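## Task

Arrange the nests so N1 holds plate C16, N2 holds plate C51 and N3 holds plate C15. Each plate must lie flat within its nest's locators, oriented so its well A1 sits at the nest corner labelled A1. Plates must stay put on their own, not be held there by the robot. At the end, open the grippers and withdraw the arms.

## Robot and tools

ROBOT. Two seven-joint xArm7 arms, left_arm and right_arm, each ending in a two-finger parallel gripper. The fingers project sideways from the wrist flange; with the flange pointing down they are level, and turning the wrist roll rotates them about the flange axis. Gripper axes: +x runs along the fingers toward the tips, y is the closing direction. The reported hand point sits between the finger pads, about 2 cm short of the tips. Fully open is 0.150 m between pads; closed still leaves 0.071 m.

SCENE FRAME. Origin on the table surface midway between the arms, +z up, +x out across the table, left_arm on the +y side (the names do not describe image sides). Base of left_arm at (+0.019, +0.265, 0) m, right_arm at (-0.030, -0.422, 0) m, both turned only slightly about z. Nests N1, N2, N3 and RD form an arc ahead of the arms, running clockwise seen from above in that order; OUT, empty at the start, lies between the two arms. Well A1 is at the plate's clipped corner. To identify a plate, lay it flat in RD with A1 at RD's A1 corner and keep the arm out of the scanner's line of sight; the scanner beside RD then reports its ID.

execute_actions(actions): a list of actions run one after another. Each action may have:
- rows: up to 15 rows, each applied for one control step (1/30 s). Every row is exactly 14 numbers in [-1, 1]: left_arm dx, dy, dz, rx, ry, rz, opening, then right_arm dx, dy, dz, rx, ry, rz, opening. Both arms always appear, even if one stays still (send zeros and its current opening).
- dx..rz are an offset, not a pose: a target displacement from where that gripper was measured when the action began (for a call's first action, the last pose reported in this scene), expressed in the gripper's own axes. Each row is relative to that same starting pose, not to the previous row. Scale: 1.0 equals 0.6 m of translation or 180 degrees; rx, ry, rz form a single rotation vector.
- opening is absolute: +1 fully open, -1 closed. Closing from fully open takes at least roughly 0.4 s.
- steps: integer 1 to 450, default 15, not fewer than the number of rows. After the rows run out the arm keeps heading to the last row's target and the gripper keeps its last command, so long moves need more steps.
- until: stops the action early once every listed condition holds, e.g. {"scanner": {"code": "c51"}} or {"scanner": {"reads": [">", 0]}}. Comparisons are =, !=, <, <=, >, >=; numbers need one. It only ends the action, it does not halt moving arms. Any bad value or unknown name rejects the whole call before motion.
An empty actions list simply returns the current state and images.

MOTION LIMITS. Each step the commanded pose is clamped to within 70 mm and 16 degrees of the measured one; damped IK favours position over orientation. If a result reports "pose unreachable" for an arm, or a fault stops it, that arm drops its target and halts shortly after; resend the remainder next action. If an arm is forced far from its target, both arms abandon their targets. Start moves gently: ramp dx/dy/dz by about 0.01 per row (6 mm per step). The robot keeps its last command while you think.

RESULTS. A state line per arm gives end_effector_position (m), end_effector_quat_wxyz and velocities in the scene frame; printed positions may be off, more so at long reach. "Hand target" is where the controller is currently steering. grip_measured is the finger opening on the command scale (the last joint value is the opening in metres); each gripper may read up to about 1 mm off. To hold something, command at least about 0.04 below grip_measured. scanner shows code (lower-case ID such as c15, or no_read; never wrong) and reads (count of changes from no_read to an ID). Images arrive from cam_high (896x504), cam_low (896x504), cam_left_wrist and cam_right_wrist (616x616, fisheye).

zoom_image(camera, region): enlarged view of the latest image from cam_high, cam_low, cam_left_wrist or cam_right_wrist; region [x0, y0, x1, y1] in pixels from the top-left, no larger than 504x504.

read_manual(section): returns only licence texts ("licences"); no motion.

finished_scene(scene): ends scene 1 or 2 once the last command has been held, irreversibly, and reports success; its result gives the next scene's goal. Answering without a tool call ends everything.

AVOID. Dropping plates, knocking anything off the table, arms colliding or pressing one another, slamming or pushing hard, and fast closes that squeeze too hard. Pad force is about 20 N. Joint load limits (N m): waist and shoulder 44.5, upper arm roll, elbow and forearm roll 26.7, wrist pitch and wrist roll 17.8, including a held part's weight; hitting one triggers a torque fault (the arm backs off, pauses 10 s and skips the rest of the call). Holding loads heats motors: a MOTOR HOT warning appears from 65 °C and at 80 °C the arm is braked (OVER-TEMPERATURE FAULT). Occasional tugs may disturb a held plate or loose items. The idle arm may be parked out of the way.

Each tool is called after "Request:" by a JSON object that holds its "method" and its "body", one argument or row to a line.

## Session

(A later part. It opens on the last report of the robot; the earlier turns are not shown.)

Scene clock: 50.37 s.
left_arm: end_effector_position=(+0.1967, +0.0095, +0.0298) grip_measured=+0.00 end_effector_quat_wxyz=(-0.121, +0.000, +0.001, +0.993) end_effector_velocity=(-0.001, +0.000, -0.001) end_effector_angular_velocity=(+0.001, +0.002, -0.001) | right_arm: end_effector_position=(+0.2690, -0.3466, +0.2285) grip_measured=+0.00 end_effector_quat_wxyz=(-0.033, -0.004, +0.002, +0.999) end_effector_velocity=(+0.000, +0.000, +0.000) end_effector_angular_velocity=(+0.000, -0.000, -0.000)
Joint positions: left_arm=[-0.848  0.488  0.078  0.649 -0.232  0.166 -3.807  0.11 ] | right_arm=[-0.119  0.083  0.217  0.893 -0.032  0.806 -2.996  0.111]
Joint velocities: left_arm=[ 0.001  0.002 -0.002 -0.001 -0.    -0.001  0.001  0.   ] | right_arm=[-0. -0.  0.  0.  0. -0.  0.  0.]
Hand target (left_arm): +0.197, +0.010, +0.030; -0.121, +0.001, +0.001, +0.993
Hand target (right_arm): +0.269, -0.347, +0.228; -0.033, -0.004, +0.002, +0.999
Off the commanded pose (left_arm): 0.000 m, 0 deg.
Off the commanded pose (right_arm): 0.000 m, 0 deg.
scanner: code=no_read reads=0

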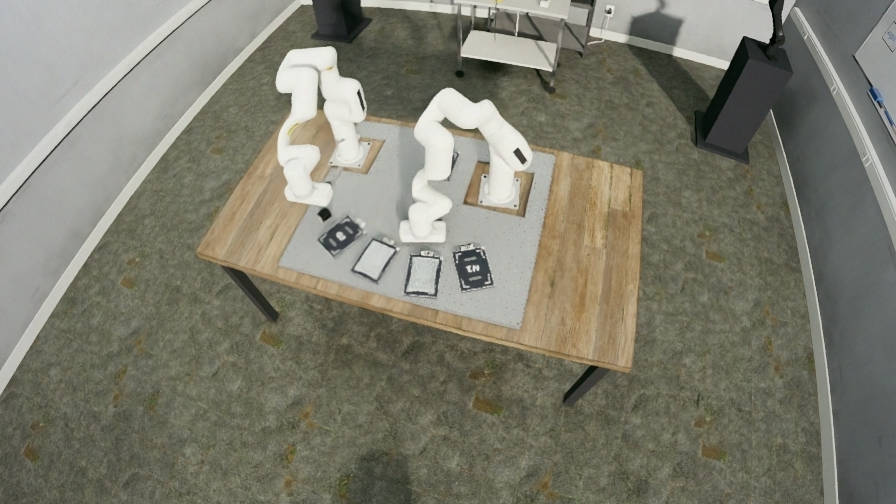

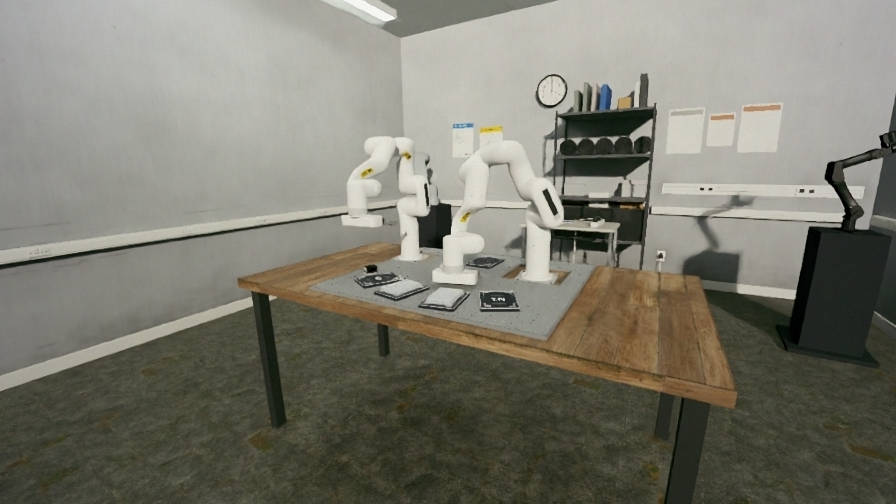

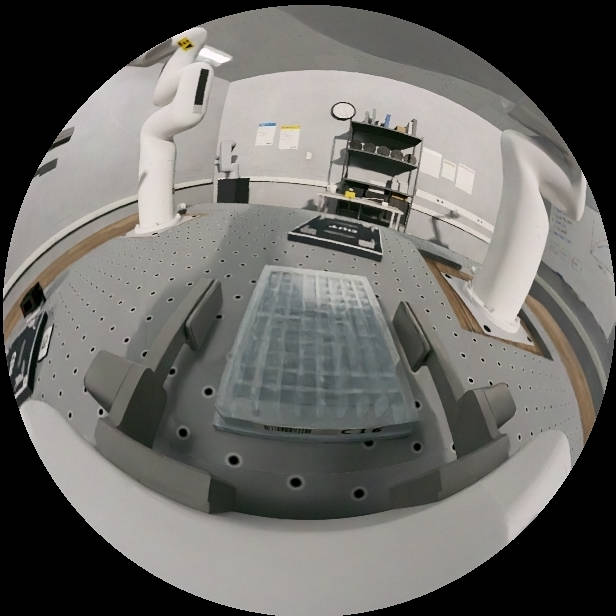

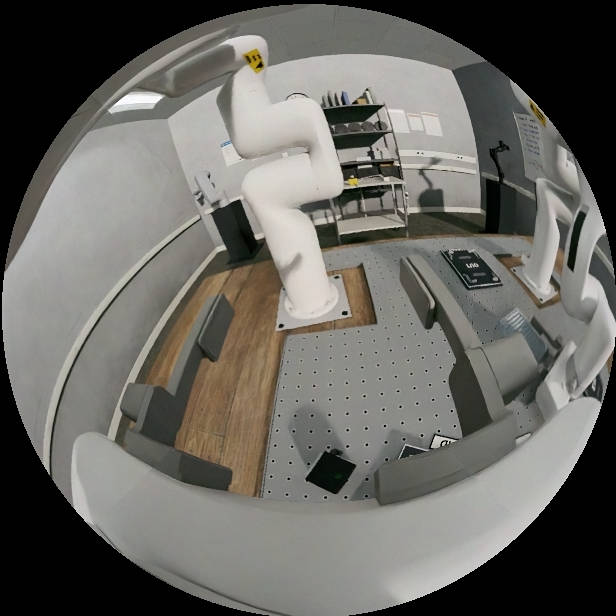

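Request:
{"method": "execute_actions", "body": {
  "actions": [
    {"rows": [[0.003,-0.002,0,0,0,0,0,0,0,0,0,0,0,0],[0.006,-0.004,0,0,0,0,0,0,0,0,0,0,0,0],[0.009,-0.005,0,0,0,0,0,0,0,0,0,0,0,0],[0.010,-0.005,0,0,0,0,0,0,0,0,0,0,0,0]], "steps": 10}
  ]
}}

Scene clock: 50.87 s.
left_arm: end_effector_position=(+0.1902, +0.0109, +0.0298) grip_measured=+0.00 end_effector_quat_wxyz=(-0.121, +0.000, +0.001, +0.993) end_effector_velocity=(+0.004, -0.000, +0.000) end_effector_angular_velocity=(-0.002, -0.007, +0.008) | right_arm: end_effector_position=(+0.2690, -0.3466, +0.2285) grip_measured=+0.00 end_effector_quat_wxyz=(-0.033, -0.004, +0.002, +0.999) end_effector_velocity=(+0.000, +0.000, -0.000) end_effector_angular_velocity=(-0.000, -0.000, -0.000)
Joint positions: left_arm=[-0.853  0.479  0.074  0.628 -0.236  0.153 -3.811  0.11 ] | right_arm=[-0.119  0.083  0.217  0.893 -0.032  0.806 -2.996  0.11 ]
Joint velocities: left_arm=[ 0.002 -0.001  0.005  0.003 -0.001 -0.003 -0.001  0.   ] | right_arm=[ 0.     0.001 -0.     0.    -0.    -0.001  0.001  0.   ]
Hand target (left_arm): +0.190, +0.011, +0.030; -0.121, +0.000, +0.001, +0.993
Hand target (right_arm): +0.269, -0.347, +0.228; -0.033, -0.004, +0.002, +0.999
Off the commanded pose (left_arm): 0.000 m, 0 deg.
Off the commanded pose (right_arm): 0.000 m, 0 deg.
scanner: code=no_read reads=0

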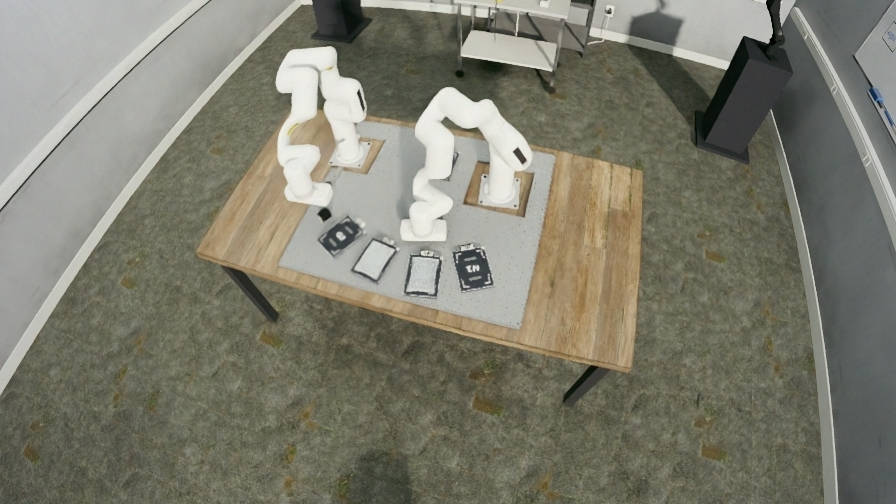

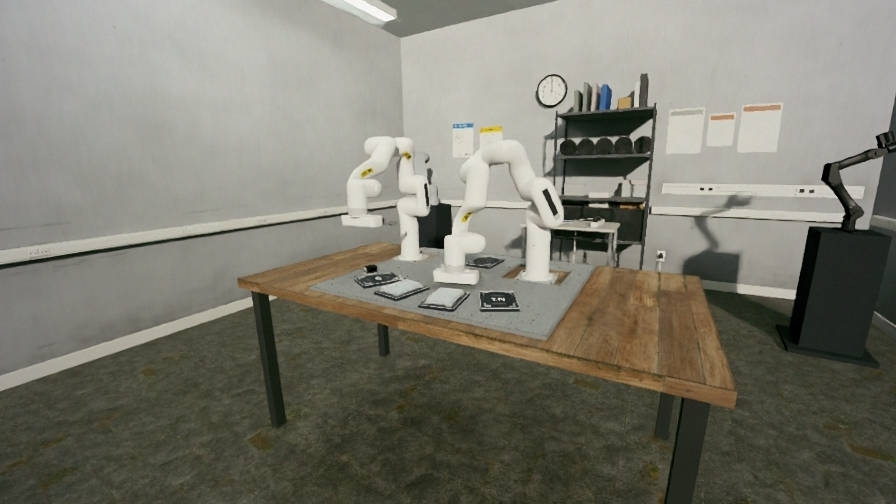

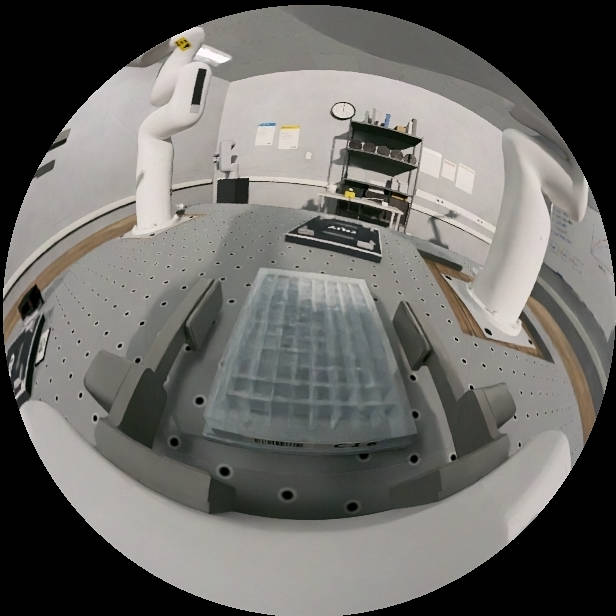

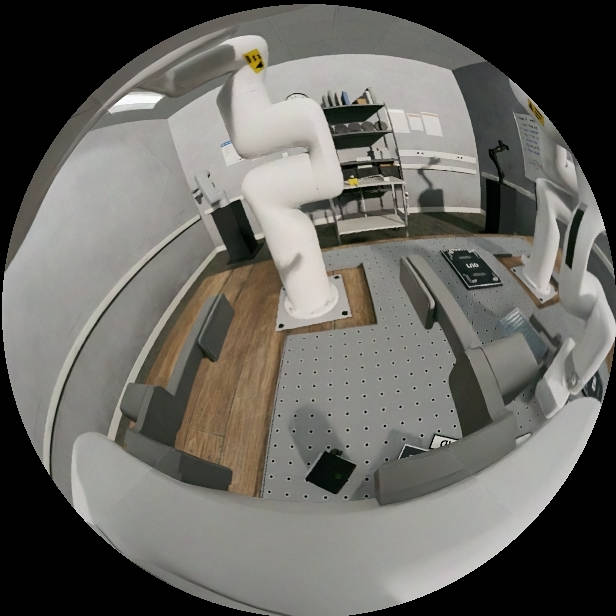

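Request:
{"method": "execute_actions", "body": {
  "actions": [
    {"rows": [[0,0,0,0,0,0,-0.15,0,0,0,0,0,0,0],[0,0,0,0,0,0,-0.3,0,0,0,0,0,0,0],[0,0,0,0,0,0,-0.45,0,0,0,0,0,0,0],[0,0,0,0,0,0,-0.55,0,0,0,0,0,0,0],[0,0,0,0,0,0,-0.63,0,0,0,0,0,0,0],[0,0,0,0,0,0,-0.70,0,0,0,0,0,0,0],[0,0,0,0,0,0,-0.76,0,0,0,0,0,0,0],[0,0,0,0,0,0,-0.81,0,0,0,0,0,0,0],[0,0,0,0,0,0,-0.85,0,0,0,0,0,0,0]], "steps": 16},
    {"rows": [[0,0,0.004,0,0,0,-0.85,0,0,0,0,0,0,0],[0,0,0.012,0,0,0,-0.85,0,0,0,0,0,0,0],[0,0,0.024,0,0,0,-0.85,0,0,0,0,0,0,0],[0,0,0.038,0,0,0,-0.85,0,0,0,0,0,0,0],[0,0,0.054,0,0,0,-0.85,0,0,0,0,0,0,0],[0,0,0.070,0,0,0,-0.85,0,0,0,0,0,0,0],[0,0,0.086,0,0,0,-0.85,0,0,0,0,0,0,0],[0,0,0.102,0,0,0,-0.85,0,0,0,0,0,0,0],[0,0,0.116,0,0,0,-0.85,0,0,0,0,0,0,0],[0,0,0.128,0,0,0,-0.85,0,0,0,0,0,0,0],[0,0,0.136,0,0,0,-0.85,0,0,0,0,0,0,0],[0,0,0.14,0,0,0,-0.85,0,0,0,0,0,0,0]], "steps": 20}
  ]
}}

Scene clock: 52.40 s.
left_arm: end_effector_position=(+0.1895, +0.0116, +0.1129) grip_measured=-0.72 end_effector_quat_wxyz=(-0.121, +0.001, +0.000, +0.993) end_effector_velocity=(-0.004, +0.003, -0.002) end_effector_angular_velocity=(+0.019, +0.012, +0.001) | right_arm: end_effector_position=(+0.2690, -0.3466, +0.2285) grip_measured=+0.00 end_effector_quat_wxyz=(-0.033, -0.004, +0.002, +0.999) end_effector_velocity=(+0.000, -0.000, -0.000) end_effector_angular_velocity=(-0.000, -0.000, +0.001)
Joint positions: left_arm=[-0.941  0.184  0.192  0.574 -0.095  0.396 -3.92   0.082] | right_arm=[-0.119  0.083  0.217  0.893 -0.032  0.806 -2.996  0.11 ]
Joint velocities: left_arm=[-0.007  0.001  0.008 -0.006  0.021  0.013 -0.02  -0.   ] | right_arm=[ 0.     0.     0.    -0.    -0.001 -0.    -0.001  0.   ]
Hand target (left_arm): +0.190, +0.011, +0.113; -0.121, +0.000, +0.001, +0.993
Hand target (right_arm): +0.269, -0.347, +0.228; -0.033, -0.004, +0.002, +0.999
Off the commanded pose (left_arm): 0.001 m, 0 deg.
Off the commanded pose (right_arm): 0.000 m, 0 deg.
scanner: code=no_read reads=0

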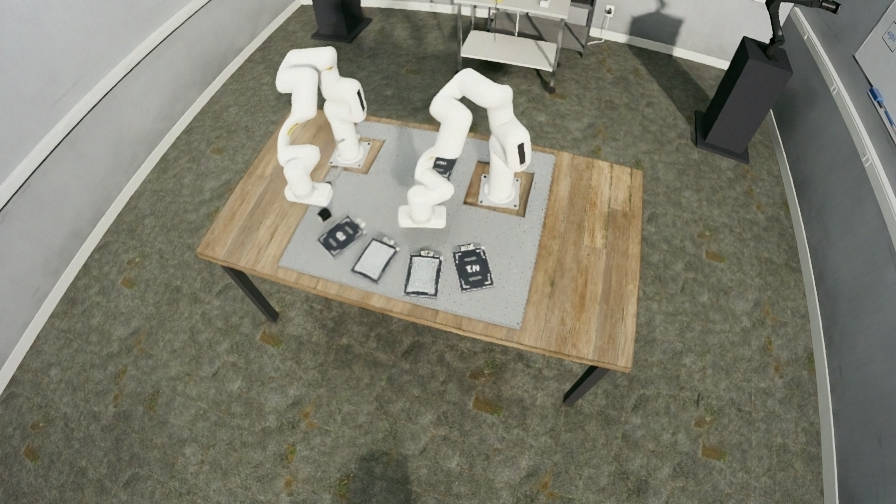

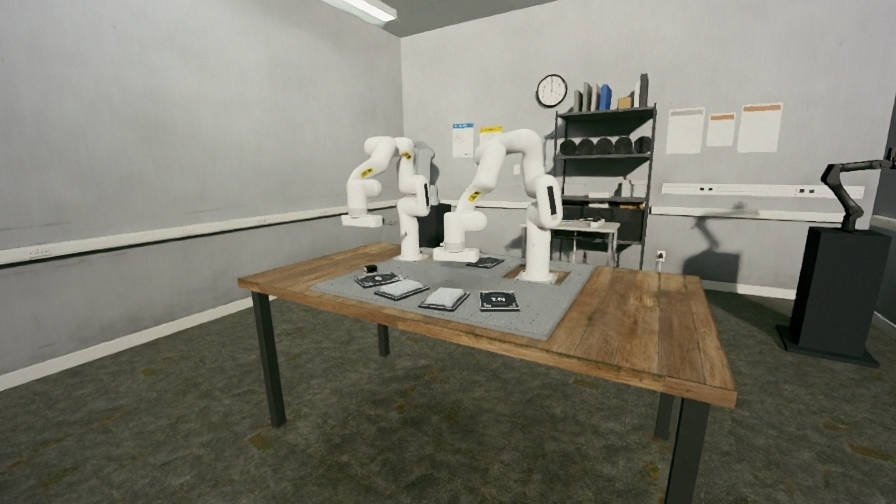

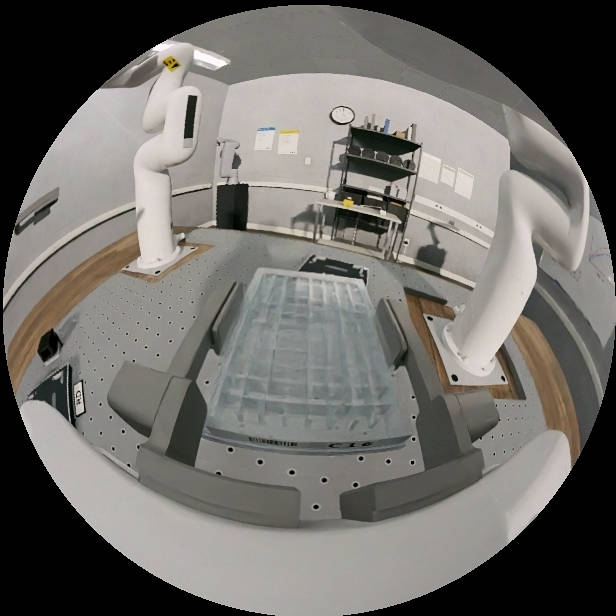

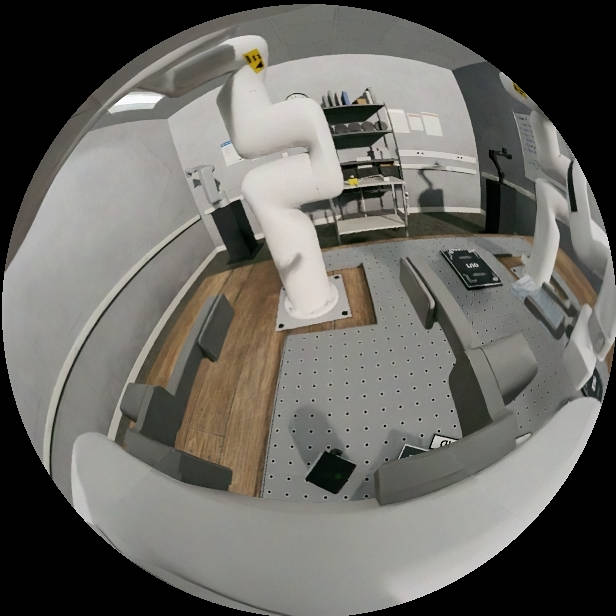

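Request:
{"method": "execute_actions", "body": {
  "actions": [
    {"rows": [[-0.0003,-0.0120,0,0,0,-0.0154,-0.85,0,0,0,0,0,0,0],[-0.0012,-0.0239,0,0,0,-0.0308,-0.85,0,0,0,0,0,0,0],[-0.0026,-0.0358,0,0,0,-0.0463,-0.85,0,0,0,0,0,0,0],[-0.0046,-0.0476,0,0,0,-0.0617,-0.85,0,0,0,0,0,0,0],[-0.0072,-0.0594,0,0,0,-0.0771,-0.85,0,0,0,0,0,0,0],[-0.0104,-0.0709,0,0,0,-0.0925,-0.85,0,0,0,0,0,0,0],[-0.0141,-0.0823,0,0,0,-0.1079,-0.85,0,0,0,0,0,0,0],[-0.0183,-0.0935,0,0,0,-0.1233,-0.85,0,0,0,0,0,0,0],[-0.0231,-0.1045,0,0,0,-0.1388,-0.85,0,0,0,0,0,0,0],[-0.0285,-0.1152,0,0,0,-0.1542,-0.85,0,0,0,0,0,0,0],[-0.0343,-0.1257,0,0,0,-0.1696,-0.85,0,0,0,0,0,0,0],[-0.0406,-0.1359,0,0,0,-0.1850,-0.85,0,0,0,0,0,0,0],[-0.0475,-0.1457,0,0,0,-0.2004,-0.85,0,0,0,0,0,0,0],[-0.0547,-0.1553,0,0,0,-0.2158,-0.85,0,0,0,0,0,0,0],[-0.0625,-0.1644,0,0,0,-0.2313,-0.85,0,0,0,0,0,0,0]], "steps": 20},
    {"rows": [[-0.0003,-0.0120,0,0,0,-0.0154,-0.85,0,0,0,0,0,0,0],[-0.0012,-0.0239,0,0,0,-0.0308,-0.85,0,0,0,0,0,0,0],[-0.0026,-0.0358,0,0,0,-0.0463,-0.85,0,0,0,0,0,0,0],[-0.0046,-0.0476,0,0,0,-0.0617,-0.85,0,0,0,0,0,0,0],[-0.0072,-0.0594,0,0,0,-0.0771,-0.85,0,0,0,0,0,0,0],[-0.0104,-0.0709,0,0,0,-0.0925,-0.85,0,0,0,0,0,0,0],[-0.0141,-0.0823,0,0,0,-0.1079,-0.85,0,0,0,0,0,0,0],[-0.0183,-0.0935,0,0,0,-0.1233,-0.85,0,0,0,0,0,0,0],[-0.0231,-0.1045,0,0,0,-0.1388,-0.85,0,0,0,0,0,0,0],[-0.0285,-0.1152,0,0,0,-0.1542,-0.85,0,0,0,0,0,0,0],[-0.0343,-0.1257,0,0,0,-0.1696,-0.85,0,0,0,0,0,0,0],[-0.0406,-0.1359,0,0,0,-0.1850,-0.85,0,0,0,0,0,0,0],[-0.0475,-0.1457,0,0,0,-0.2004,-0.85,0,0,0,0,0,0,0],[-0.0547,-0.1553,0,0,0,-0.2158,-0.85,0,0,0,0,0,0,0],[-0.0625,-0.1644,0,0,0,-0.2313,-0.85,0,0,0,0,0,0,0]], "steps": 20},
    {"rows": [[-0.0003,-0.0120,0,0,0,-0.0154,-0.85,0,0,0,0,0,0,0],[-0.0012,-0.0239,0,0,0,-0.0308,-0.85,0,0,0,0,0,0,0],[-0.0026,-0.0358,0,0,0,-0.0463,-0.85,0,0,0,0,0,0,0],[-0.0046,-0.0476,0,0,0,-0.0617,-0.85,0,0,0,0,0,0,0],[-0.0072,-0.0594,0,0,0,-0.0771,-0.85,0,0,0,0,0,0,0],[-0.0104,-0.0709,0,0,0,-0.0925,-0.85,0,0,0,0,0,0,0],[-0.0141,-0.0823,0,0,0,-0.1079,-0.85,0,0,0,0,0,0,0],[-0.0183,-0.0935,0,0,0,-0.1233,-0.85,0,0,0,0,0,0,0],[-0.0231,-0.1045,0,0,0,-0.1388,-0.85,0,0,0,0,0,0,0],[-0.0285,-0.1152,0,0,0,-0.1542,-0.85,0,0,0,0,0,0,0],[-0.0343,-0.1257,0,0,0,-0.1696,-0.85,0,0,0,0,0,0,0],[-0.0406,-0.1359,0,0,0,-0.1850,-0.85,0,0,0,0,0,0,0],[-0.0475,-0.1457,0,0,0,-0.2004,-0.85,0,0,0,0,0,0,0],[-0.0547,-0.1553,0,0,0,-0.2158,-0.85,0,0,0,0,0,0,0],[-0.0625,-0.1644,0,0,0,-0.2313,-0.85,0,0,0,0,0,0,0]], "steps": 24}
  ]
}}

Scene clock: 55.47 s.
left_arm: end_effector_position=(+0.3853, +0.1860, +0.1166) grip_measured=-0.72 end_effector_quat_wxyz=(+0.817, +0.003, -0.016, +0.576) end_effector_velocity=(+0.003, -0.004, +0.001) end_effector_angular_velocity=(-0.023, +0.022, -0.029) | right_arm: end_effector_position=(+0.2690, -0.3466, +0.2285) grip_measured=+0.00 end_effector_quat_wxyz=(-0.033, -0.004, +0.002, +0.999) end_effector_velocity=(+0.000, +0.000, +0.000) end_effector_angular_velocity=(+0.001, -0.002, -0.001)
Joint positions: left_arm=[-0.655  0.187 -0.07   0.579  0.12   0.389 -1.934  0.082] | right_arm=[-0.119  0.083  0.217  0.893 -0.032  0.806 -2.996  0.11 ]
Joint velocities: left_arm=[ 0.03  -0.015 -0.038  0.002 -0.073  0.019  0.089  0.   ] | right_arm=[-0.    -0.001  0.    -0.     0.001 -0.001  0.001  0.   ]
Hand target (left_arm): +0.385, +0.186, +0.117; +0.818, +0.003, -0.015, +0.575
Hand target (right_arm): +0.269, -0.347, +0.228; -0.033, -0.004, +0.002, +0.999
Off the commanded pose (left_arm): 0.000 m, 0 deg.
Off the commanded pose (right_arm): 0.000 m, 0 deg.
scanner: code=no_read reads=0

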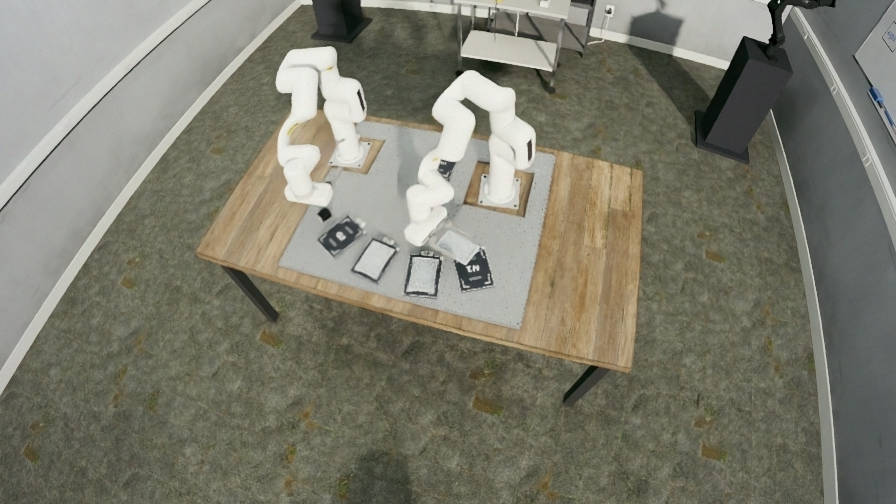

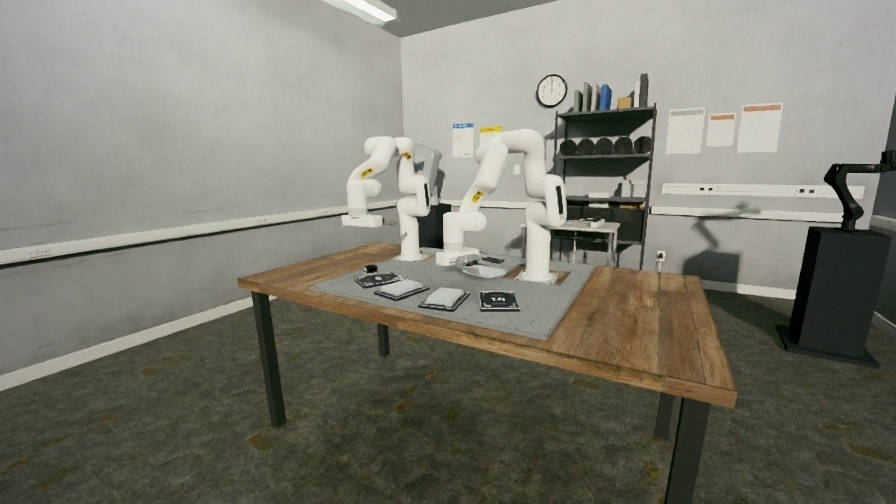

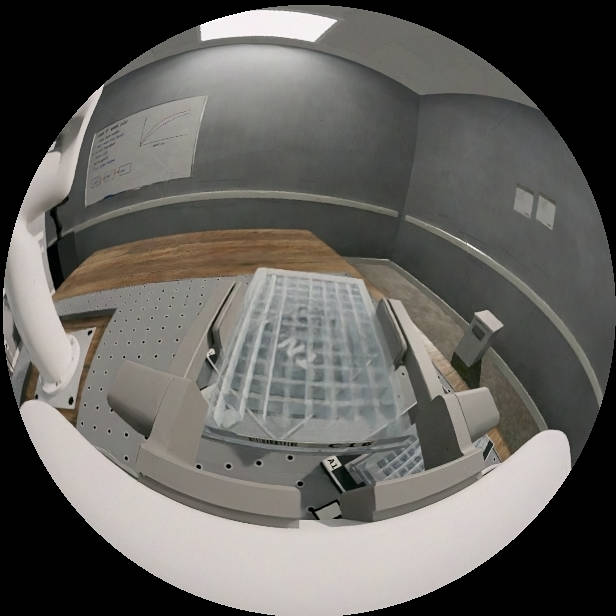

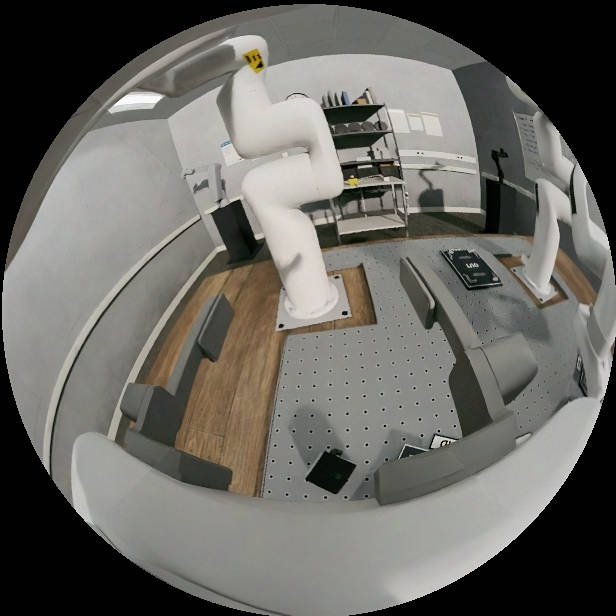

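Request:
{"method": "execute_actions", "body": {
  "actions": [
    {"rows": [[0.004,0.0002,-0.004,0,0.0004,-0.009,-0.85,0,0,0,0,0,0,0],[0.010,0.0005,-0.010,0,0.001,-0.022,-0.85,0,0,0,0,0,0,0],[0.018,0.0008,-0.017,0.0001,0.0017,-0.039,-0.85,0,0,0,0,0,0,0],[0.026,0.0012,-0.025,0.0001,0.0025,-0.057,-0.85,0,0,0,0,0,0,0],[0.034,0.0016,-0.033,0.0002,0.0033,-0.075,-0.85,0,0,0,0,0,0,0],[0.042,0.002,-0.041,0.0002,0.0041,-0.092,-0.85,0,0,0,0,0,0,0],[0.050,0.0023,-0.049,0.0003,0.0049,-0.110,-0.85,0,0,0,0,0,0,0],[0.058,0.0027,-0.056,0.0003,0.0057,-0.127,-0.85,0,0,0,0,0,0,0],[0.066,0.0031,-0.064,0.0004,0.0064,-0.145,-0.85,0,0,0,0,0,0,0],[0.074,0.0035,-0.072,0.0004,0.0072,-0.162,-0.85,0,0,0,0,0,0,0],[0.082,0.0038,-0.080,0.0005,0.008,-0.180,-0.85,0,0,0,0,0,0,0],[0.090,0.0042,-0.088,0.0005,0.0088,-0.197,-0.85,0,0,0,0,0,0,0],[0.098,0.0046,-0.095,0.0005,0.0095,-0.215,-0.85,0,0,0,0,0,0,0],[0.104,0.0049,-0.101,0.0006,0.0101,-0.228,-0.85,0,0,0,0,0,0,0],[0.1088,0.0051,-0.1059,0.0006,0.0106,-0.2387,-0.85,0,0,0,0,0,0,0]], "steps": 30}
  ]
}}

Scene clock: 57.10 s.
left_arm: end_effector_position=(+0.4058, +0.2487, +0.0548) grip_measured=-0.72 end_effector_quat_wxyz=(+0.972, -0.000, -0.001, +0.236) end_effector_velocity=(-0.002, +0.002, -0.002) end_effector_angular_velocity=(-0.008, +0.020, +0.001) | right_arm: end_effector_position=(+0.2690, -0.3466, +0.2285) grip_measured=+0.00 end_effector_quat_wxyz=(-0.033, -0.004, +0.002, +0.999) end_effector_velocity=(-0.000, +0.000, -0.000) end_effector_angular_velocity=(-0.000, +0.002, -0.002)
Joint positions: left_arm=[-0.296  0.216 -0.033  0.233  0.437  0.017 -1.113  0.082] | right_arm=[-0.119  0.083  0.217  0.893 -0.032  0.806 -2.996  0.11 ]
Joint velocities: left_arm=[ 0.118 -0.013 -0.112 -0.006 -0.037  0.029  0.045 -0.   ] | right_arm=[ 0.     0.001 -0.    -0.    -0.    -0.     0.002  0.   ]
Hand target (left_arm): +0.406, +0.249, +0.055; +0.972, -0.000, -0.000, +0.236
Hand target (right_arm): +0.269, -0.347, +0.228; -0.033, -0.004, +0.002, +0.999
Off the commanded pose (left_arm): 0.001 m, 0 deg.
Off the commanded pose (right_arm): 0.000 m, 0 deg.
scanner: code=no_read reads=0

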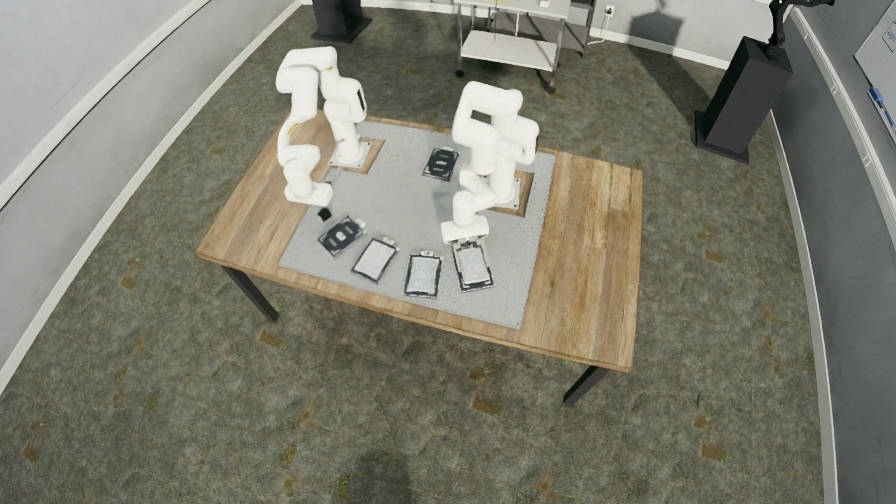

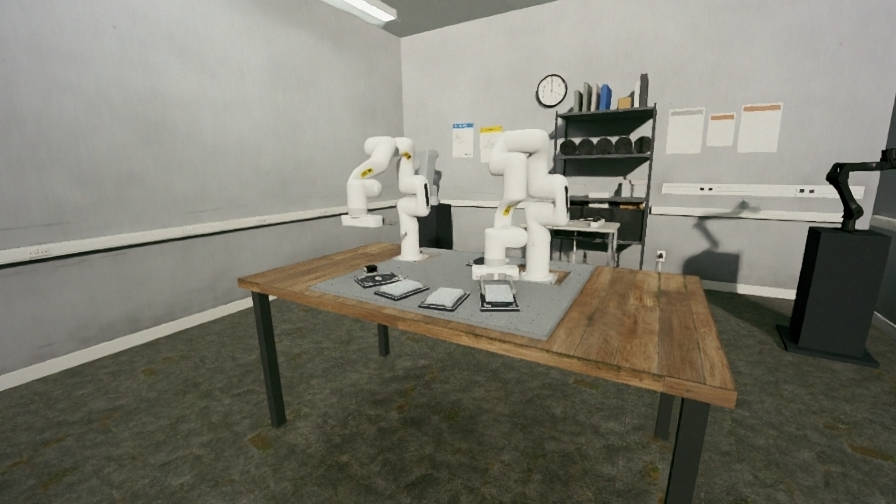

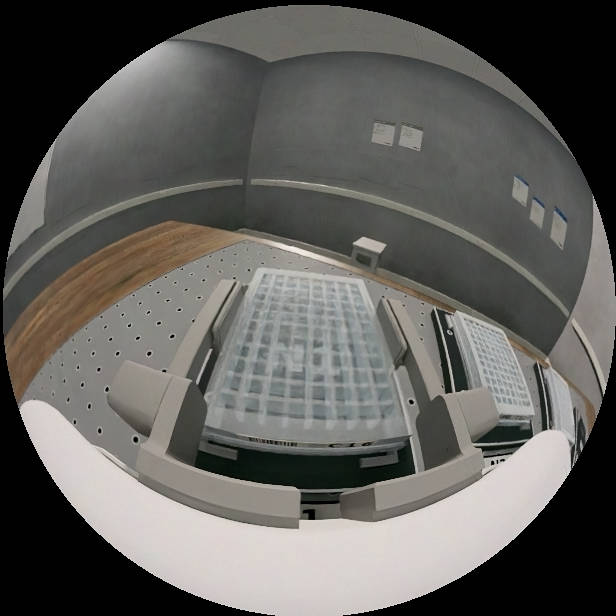

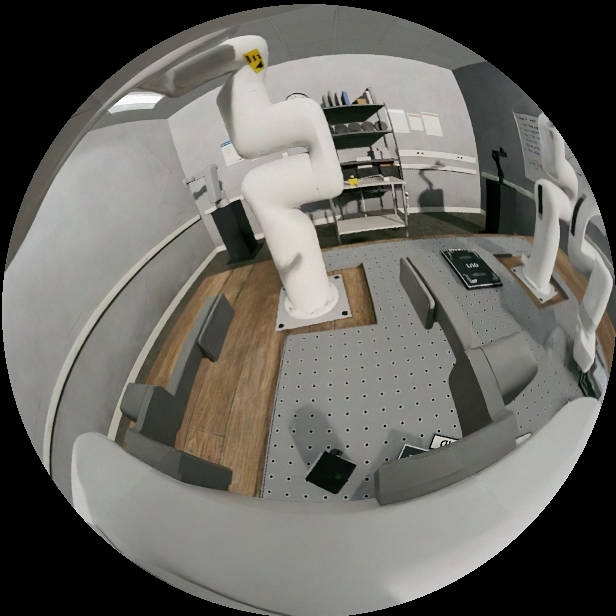

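Request:
{"method": "zoom_image", "body": {
  "camera": "cam_left_wrist",
  "region": [130, 240, 480, 500]
}}

Request:
{"method": "zoom_image", "body": {
  "camera": "cam_high",
  "region": [400, 210, 530, 300]
}}

Region (130, 240, 480, 500) of cam_left_wrist's 616x616 image, scaled by 1.440, with more detail than that image has; it fills the top 374 rows of this view, and the rest is white.

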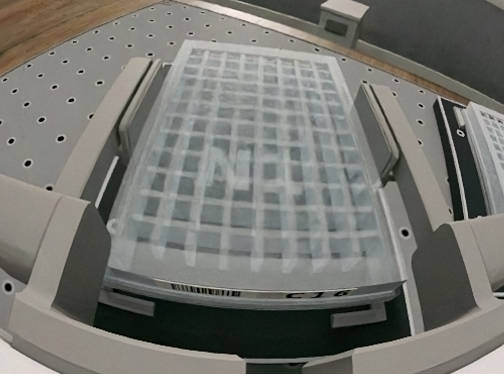

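Region (400, 210, 530, 300) of cam_high's 896x504 image, scaled by 3.877, with more detail than that image has; it fills the top 349 rows of this view, and the rest is white.

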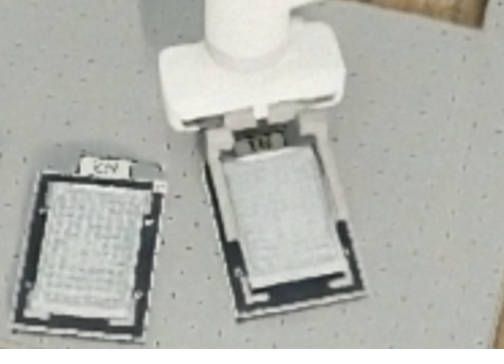

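Request:
{"method": "execute_actions", "body": {
  "actions": [
    {"rows": [[0,0.001,-0.002,0,0,0,-0.85,0,0,0,0,0,0,0],[0,0.002,-0.005,0,0,0,-0.85,0,0,0,0,0,0,0],[0,0.003,-0.008,0,0,0,-0.85,0,0,0,0,0,0,0],[0,0.0035,-0.010,0,0,0,-0.85,0,0,0,0,0,0,0]], "steps": 12}
  ]
}}

Request:
{"method": "zoom_image", "body": {
  "camera": "cam_left_wrist",
  "region": [130, 240, 480, 500]
}}

Request:
{"method": "zoom_image", "body": {
  "camera": "cam_high",
  "region": [400, 210, 530, 300]
}}

Scene clock: 57.77 s.
left_arm: end_effector_position=(+0.4048, +0.2505, +0.0489) grip_measured=-0.72 end_effector_quat_wxyz=(+0.972, -0.001, -0.001, +0.236) end_effector_velocity=(+0.000, +0.001, +0.000) end_effector_angular_velocity=(+0.002, -0.005, +0.003) | right_arm: end_effector_position=(+0.2690, -0.3466, +0.2285) grip_measured=+0.00 end_effector_quat_wxyz=(-0.033, -0.004, +0.002, +0.999) end_effector_velocity=(-0.000, +0.000, +0.000) end_effector_angular_velocity=(+0.000, +0.000, -0.000)
Joint positions: left_arm=[-0.343  0.247  0.023  0.237  0.454 -0.014 -1.123  0.082] | right_arm=[-0.119  0.083  0.217  0.893 -0.032  0.806 -2.996  0.111]
Joint velocities: left_arm=[-0.032  0.006  0.032  0.001  0.005 -0.011 -0.008  0.   ] | right_arm=[ 0. -0.  0. -0.  0.  0.  0.  0.]
Hand target (left_arm): +0.405, +0.251, +0.049; +0.972, -0.001, -0.001, +0.236
Hand target (right_arm): +0.269, -0.347, +0.228; -0.033, -0.004, +0.002, +0.999
Off the commanded pose (left_arm): 0.000 m, 0 deg.
Off the commanded pose (right_arm): 0.000 m, 0 deg.
scanner: code=no_read reads=0

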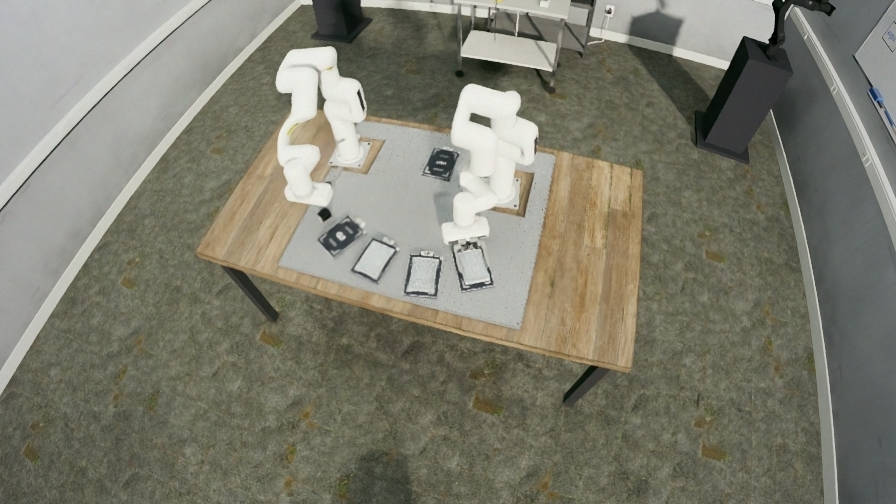

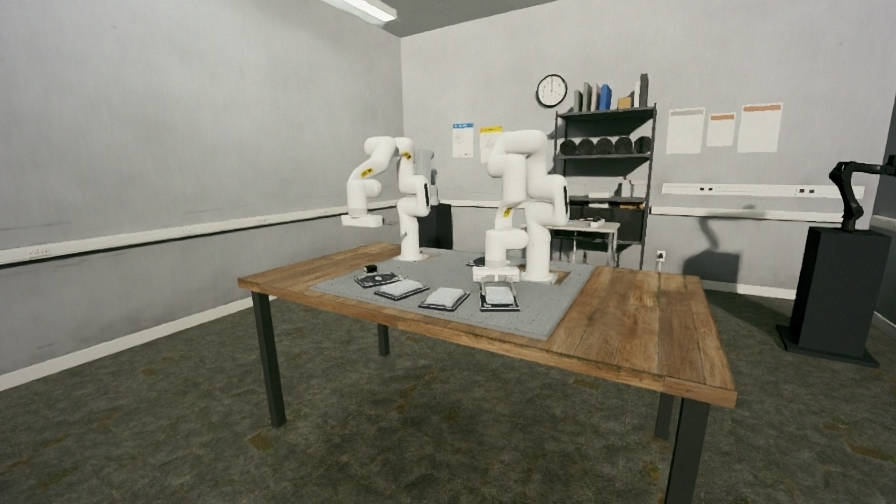

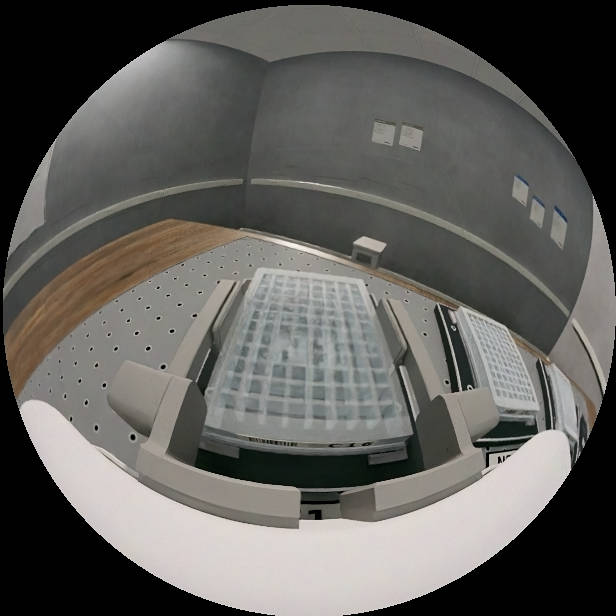

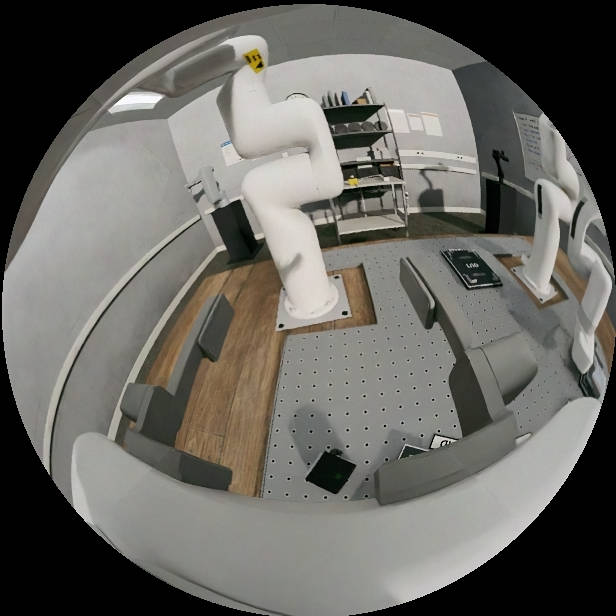

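Region (130, 240, 480, 500) of cam_left_wrist's 616x616 image, scaled by 1.440, with more detail than that image has; it fills the top 374 rows of this view, and the rest is white.

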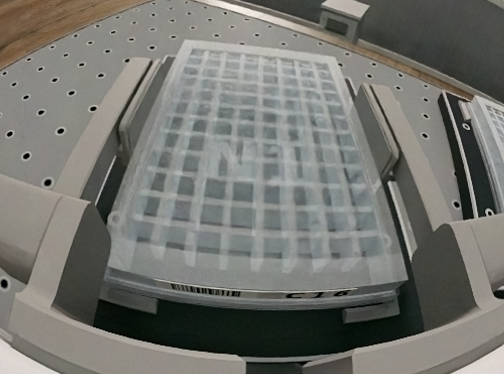

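Region (400, 210, 530, 300) of cam_high's 896x504 image, scaled by 3.877, with more detail than that image has; it fills the top 349 rows of this view, and the rest is white.

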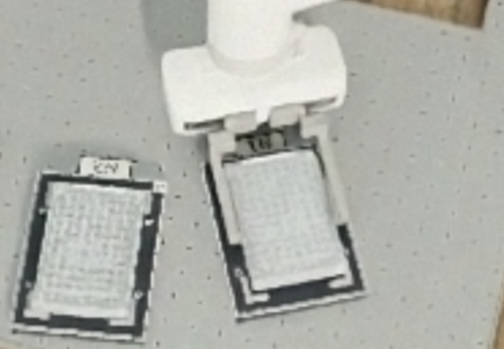

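Request:
{"method": "execute_actions", "body": {
  "actions": [
    {"rows": [[0,0,-0.002,0,0,0,-0.85,0,0,0,0,0,0,0],[0,0,-0.004,0,0,0,-0.85,0,0,0,0,0,0,0],[0,0,-0.006,0,0,0,-0.85,0,0,0,0,0,0,0],[0,0,-0.008,0,0,0,-0.85,0,0,0,0,0,0,0],[0,0,-0.010,0,0,0,-0.85,0,0,0,0,0,0,0],[0,0,-0.012,0,0,0,-0.85,0,0,0,0,0,0,0],[0,0,-0.013,0,0,0,-0.85,0,0,0,0,0,0,0]], "steps": 15}
  ]
}}

Request:
{"method": "zoom_image", "body": {
  "camera": "cam_left_wrist",
  "region": [130, 240, 480, 500]
}}

Request:
{"method": "zoom_image", "body": {
  "camera": "cam_high",
  "region": [400, 210, 530, 300]
}}

Scene clock: 59.10 s.
left_arm: end_effector_position=(+0.4058, +0.2500, +0.0418) grip_measured=-0.72 end_effector_quat_wxyz=(+0.972, -0.001, -0.002, +0.236) end_effector_velocity=(-0.001, -0.000, -0.000) end_effector_angular_velocity=(+0.001, -0.001, -0.000) | right_arm: end_effector_position=(+0.2690, -0.3466, +0.2285) grip_measured=+0.00 end_effector_quat_wxyz=(-0.033, -0.004, +0.002, +0.999) end_effector_velocity=(+0.000, -0.000, +0.000) end_effector_angular_velocity=(-0.001, -0.001, +0.000)
Joint positions: left_arm=[-0.396  0.29   0.075  0.249  0.459 -0.051 -1.131  0.082] | right_arm=[-0.119  0.083  0.217  0.893 -0.032  0.806 -2.996  0.111]
Joint velocities: left_arm=[-0.011  0.001  0.009 -0.002 -0.001 -0.004 -0.001  0.   ] | right_arm=[ 0.    -0.001 -0.     0.    -0.001  0.     0.001  0.   ]
Hand target (left_arm): +0.405, +0.250, +0.041; +0.972, -0.001, -0.001, +0.236
Hand target (right_arm): +0.269, -0.347, +0.228; -0.033, -0.004, +0.002, +0.999
Off the commanded pose (left_arm): 0.001 m, 0 deg.
Off the commanded pose (right_arm): 0.000 m, 0 deg.
scanner: code=no_read reads=0

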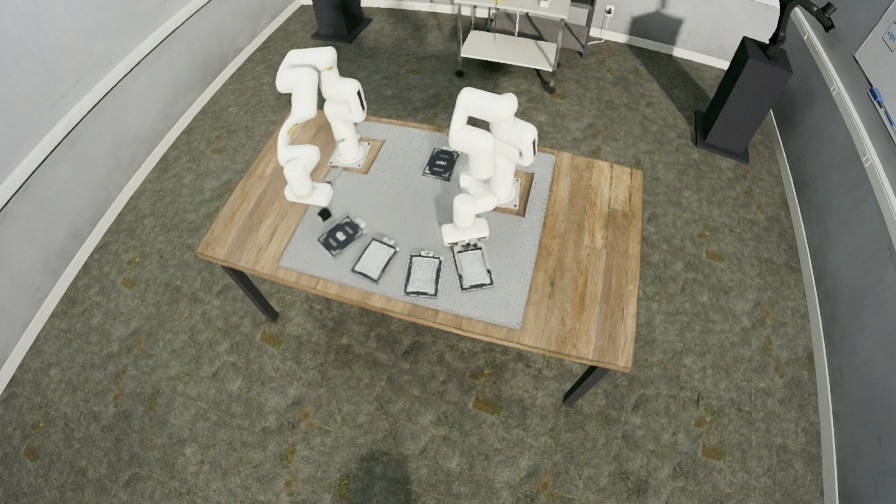

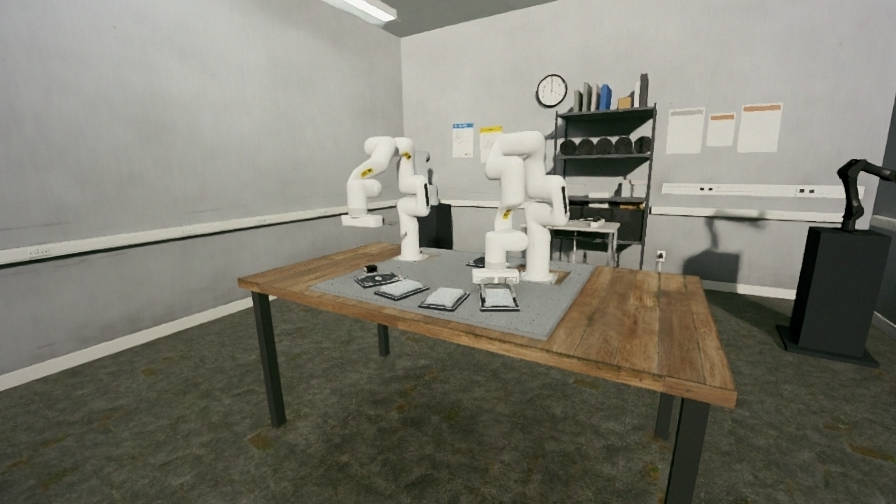

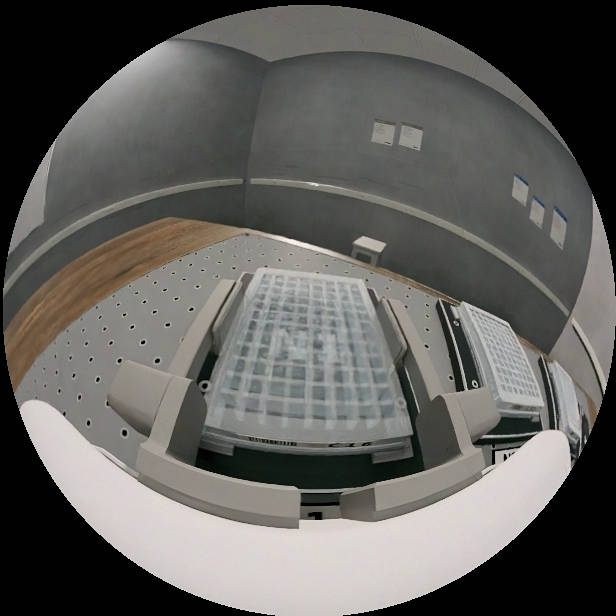

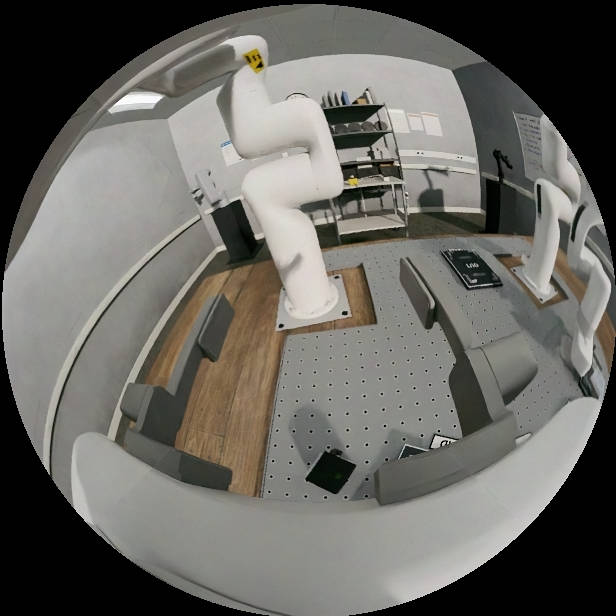

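Region (130, 240, 480, 500) of cam_left_wrist's 616x616 image, scaled by 1.440, with more detail than that image has; it fills the top 374 rows of this view, and the rest is white.

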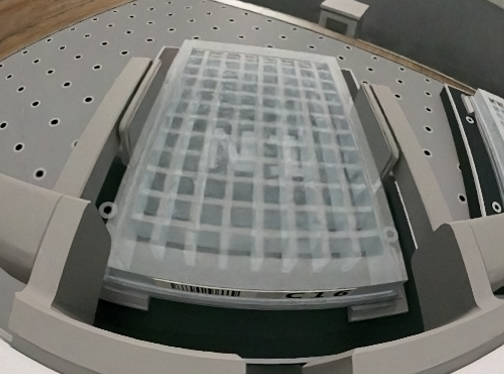

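Region (400, 210, 530, 300) of cam_high's 896x504 image, scaled by 3.877, with more detail than that image has; it fills the top 349 rows of this view, and the rest is white.

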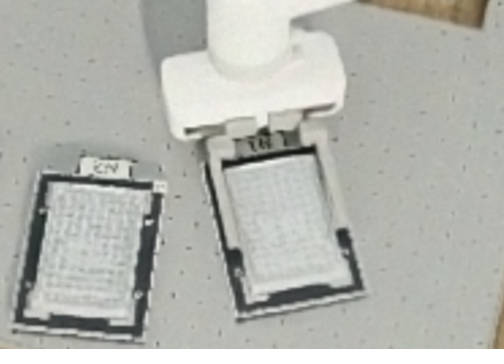

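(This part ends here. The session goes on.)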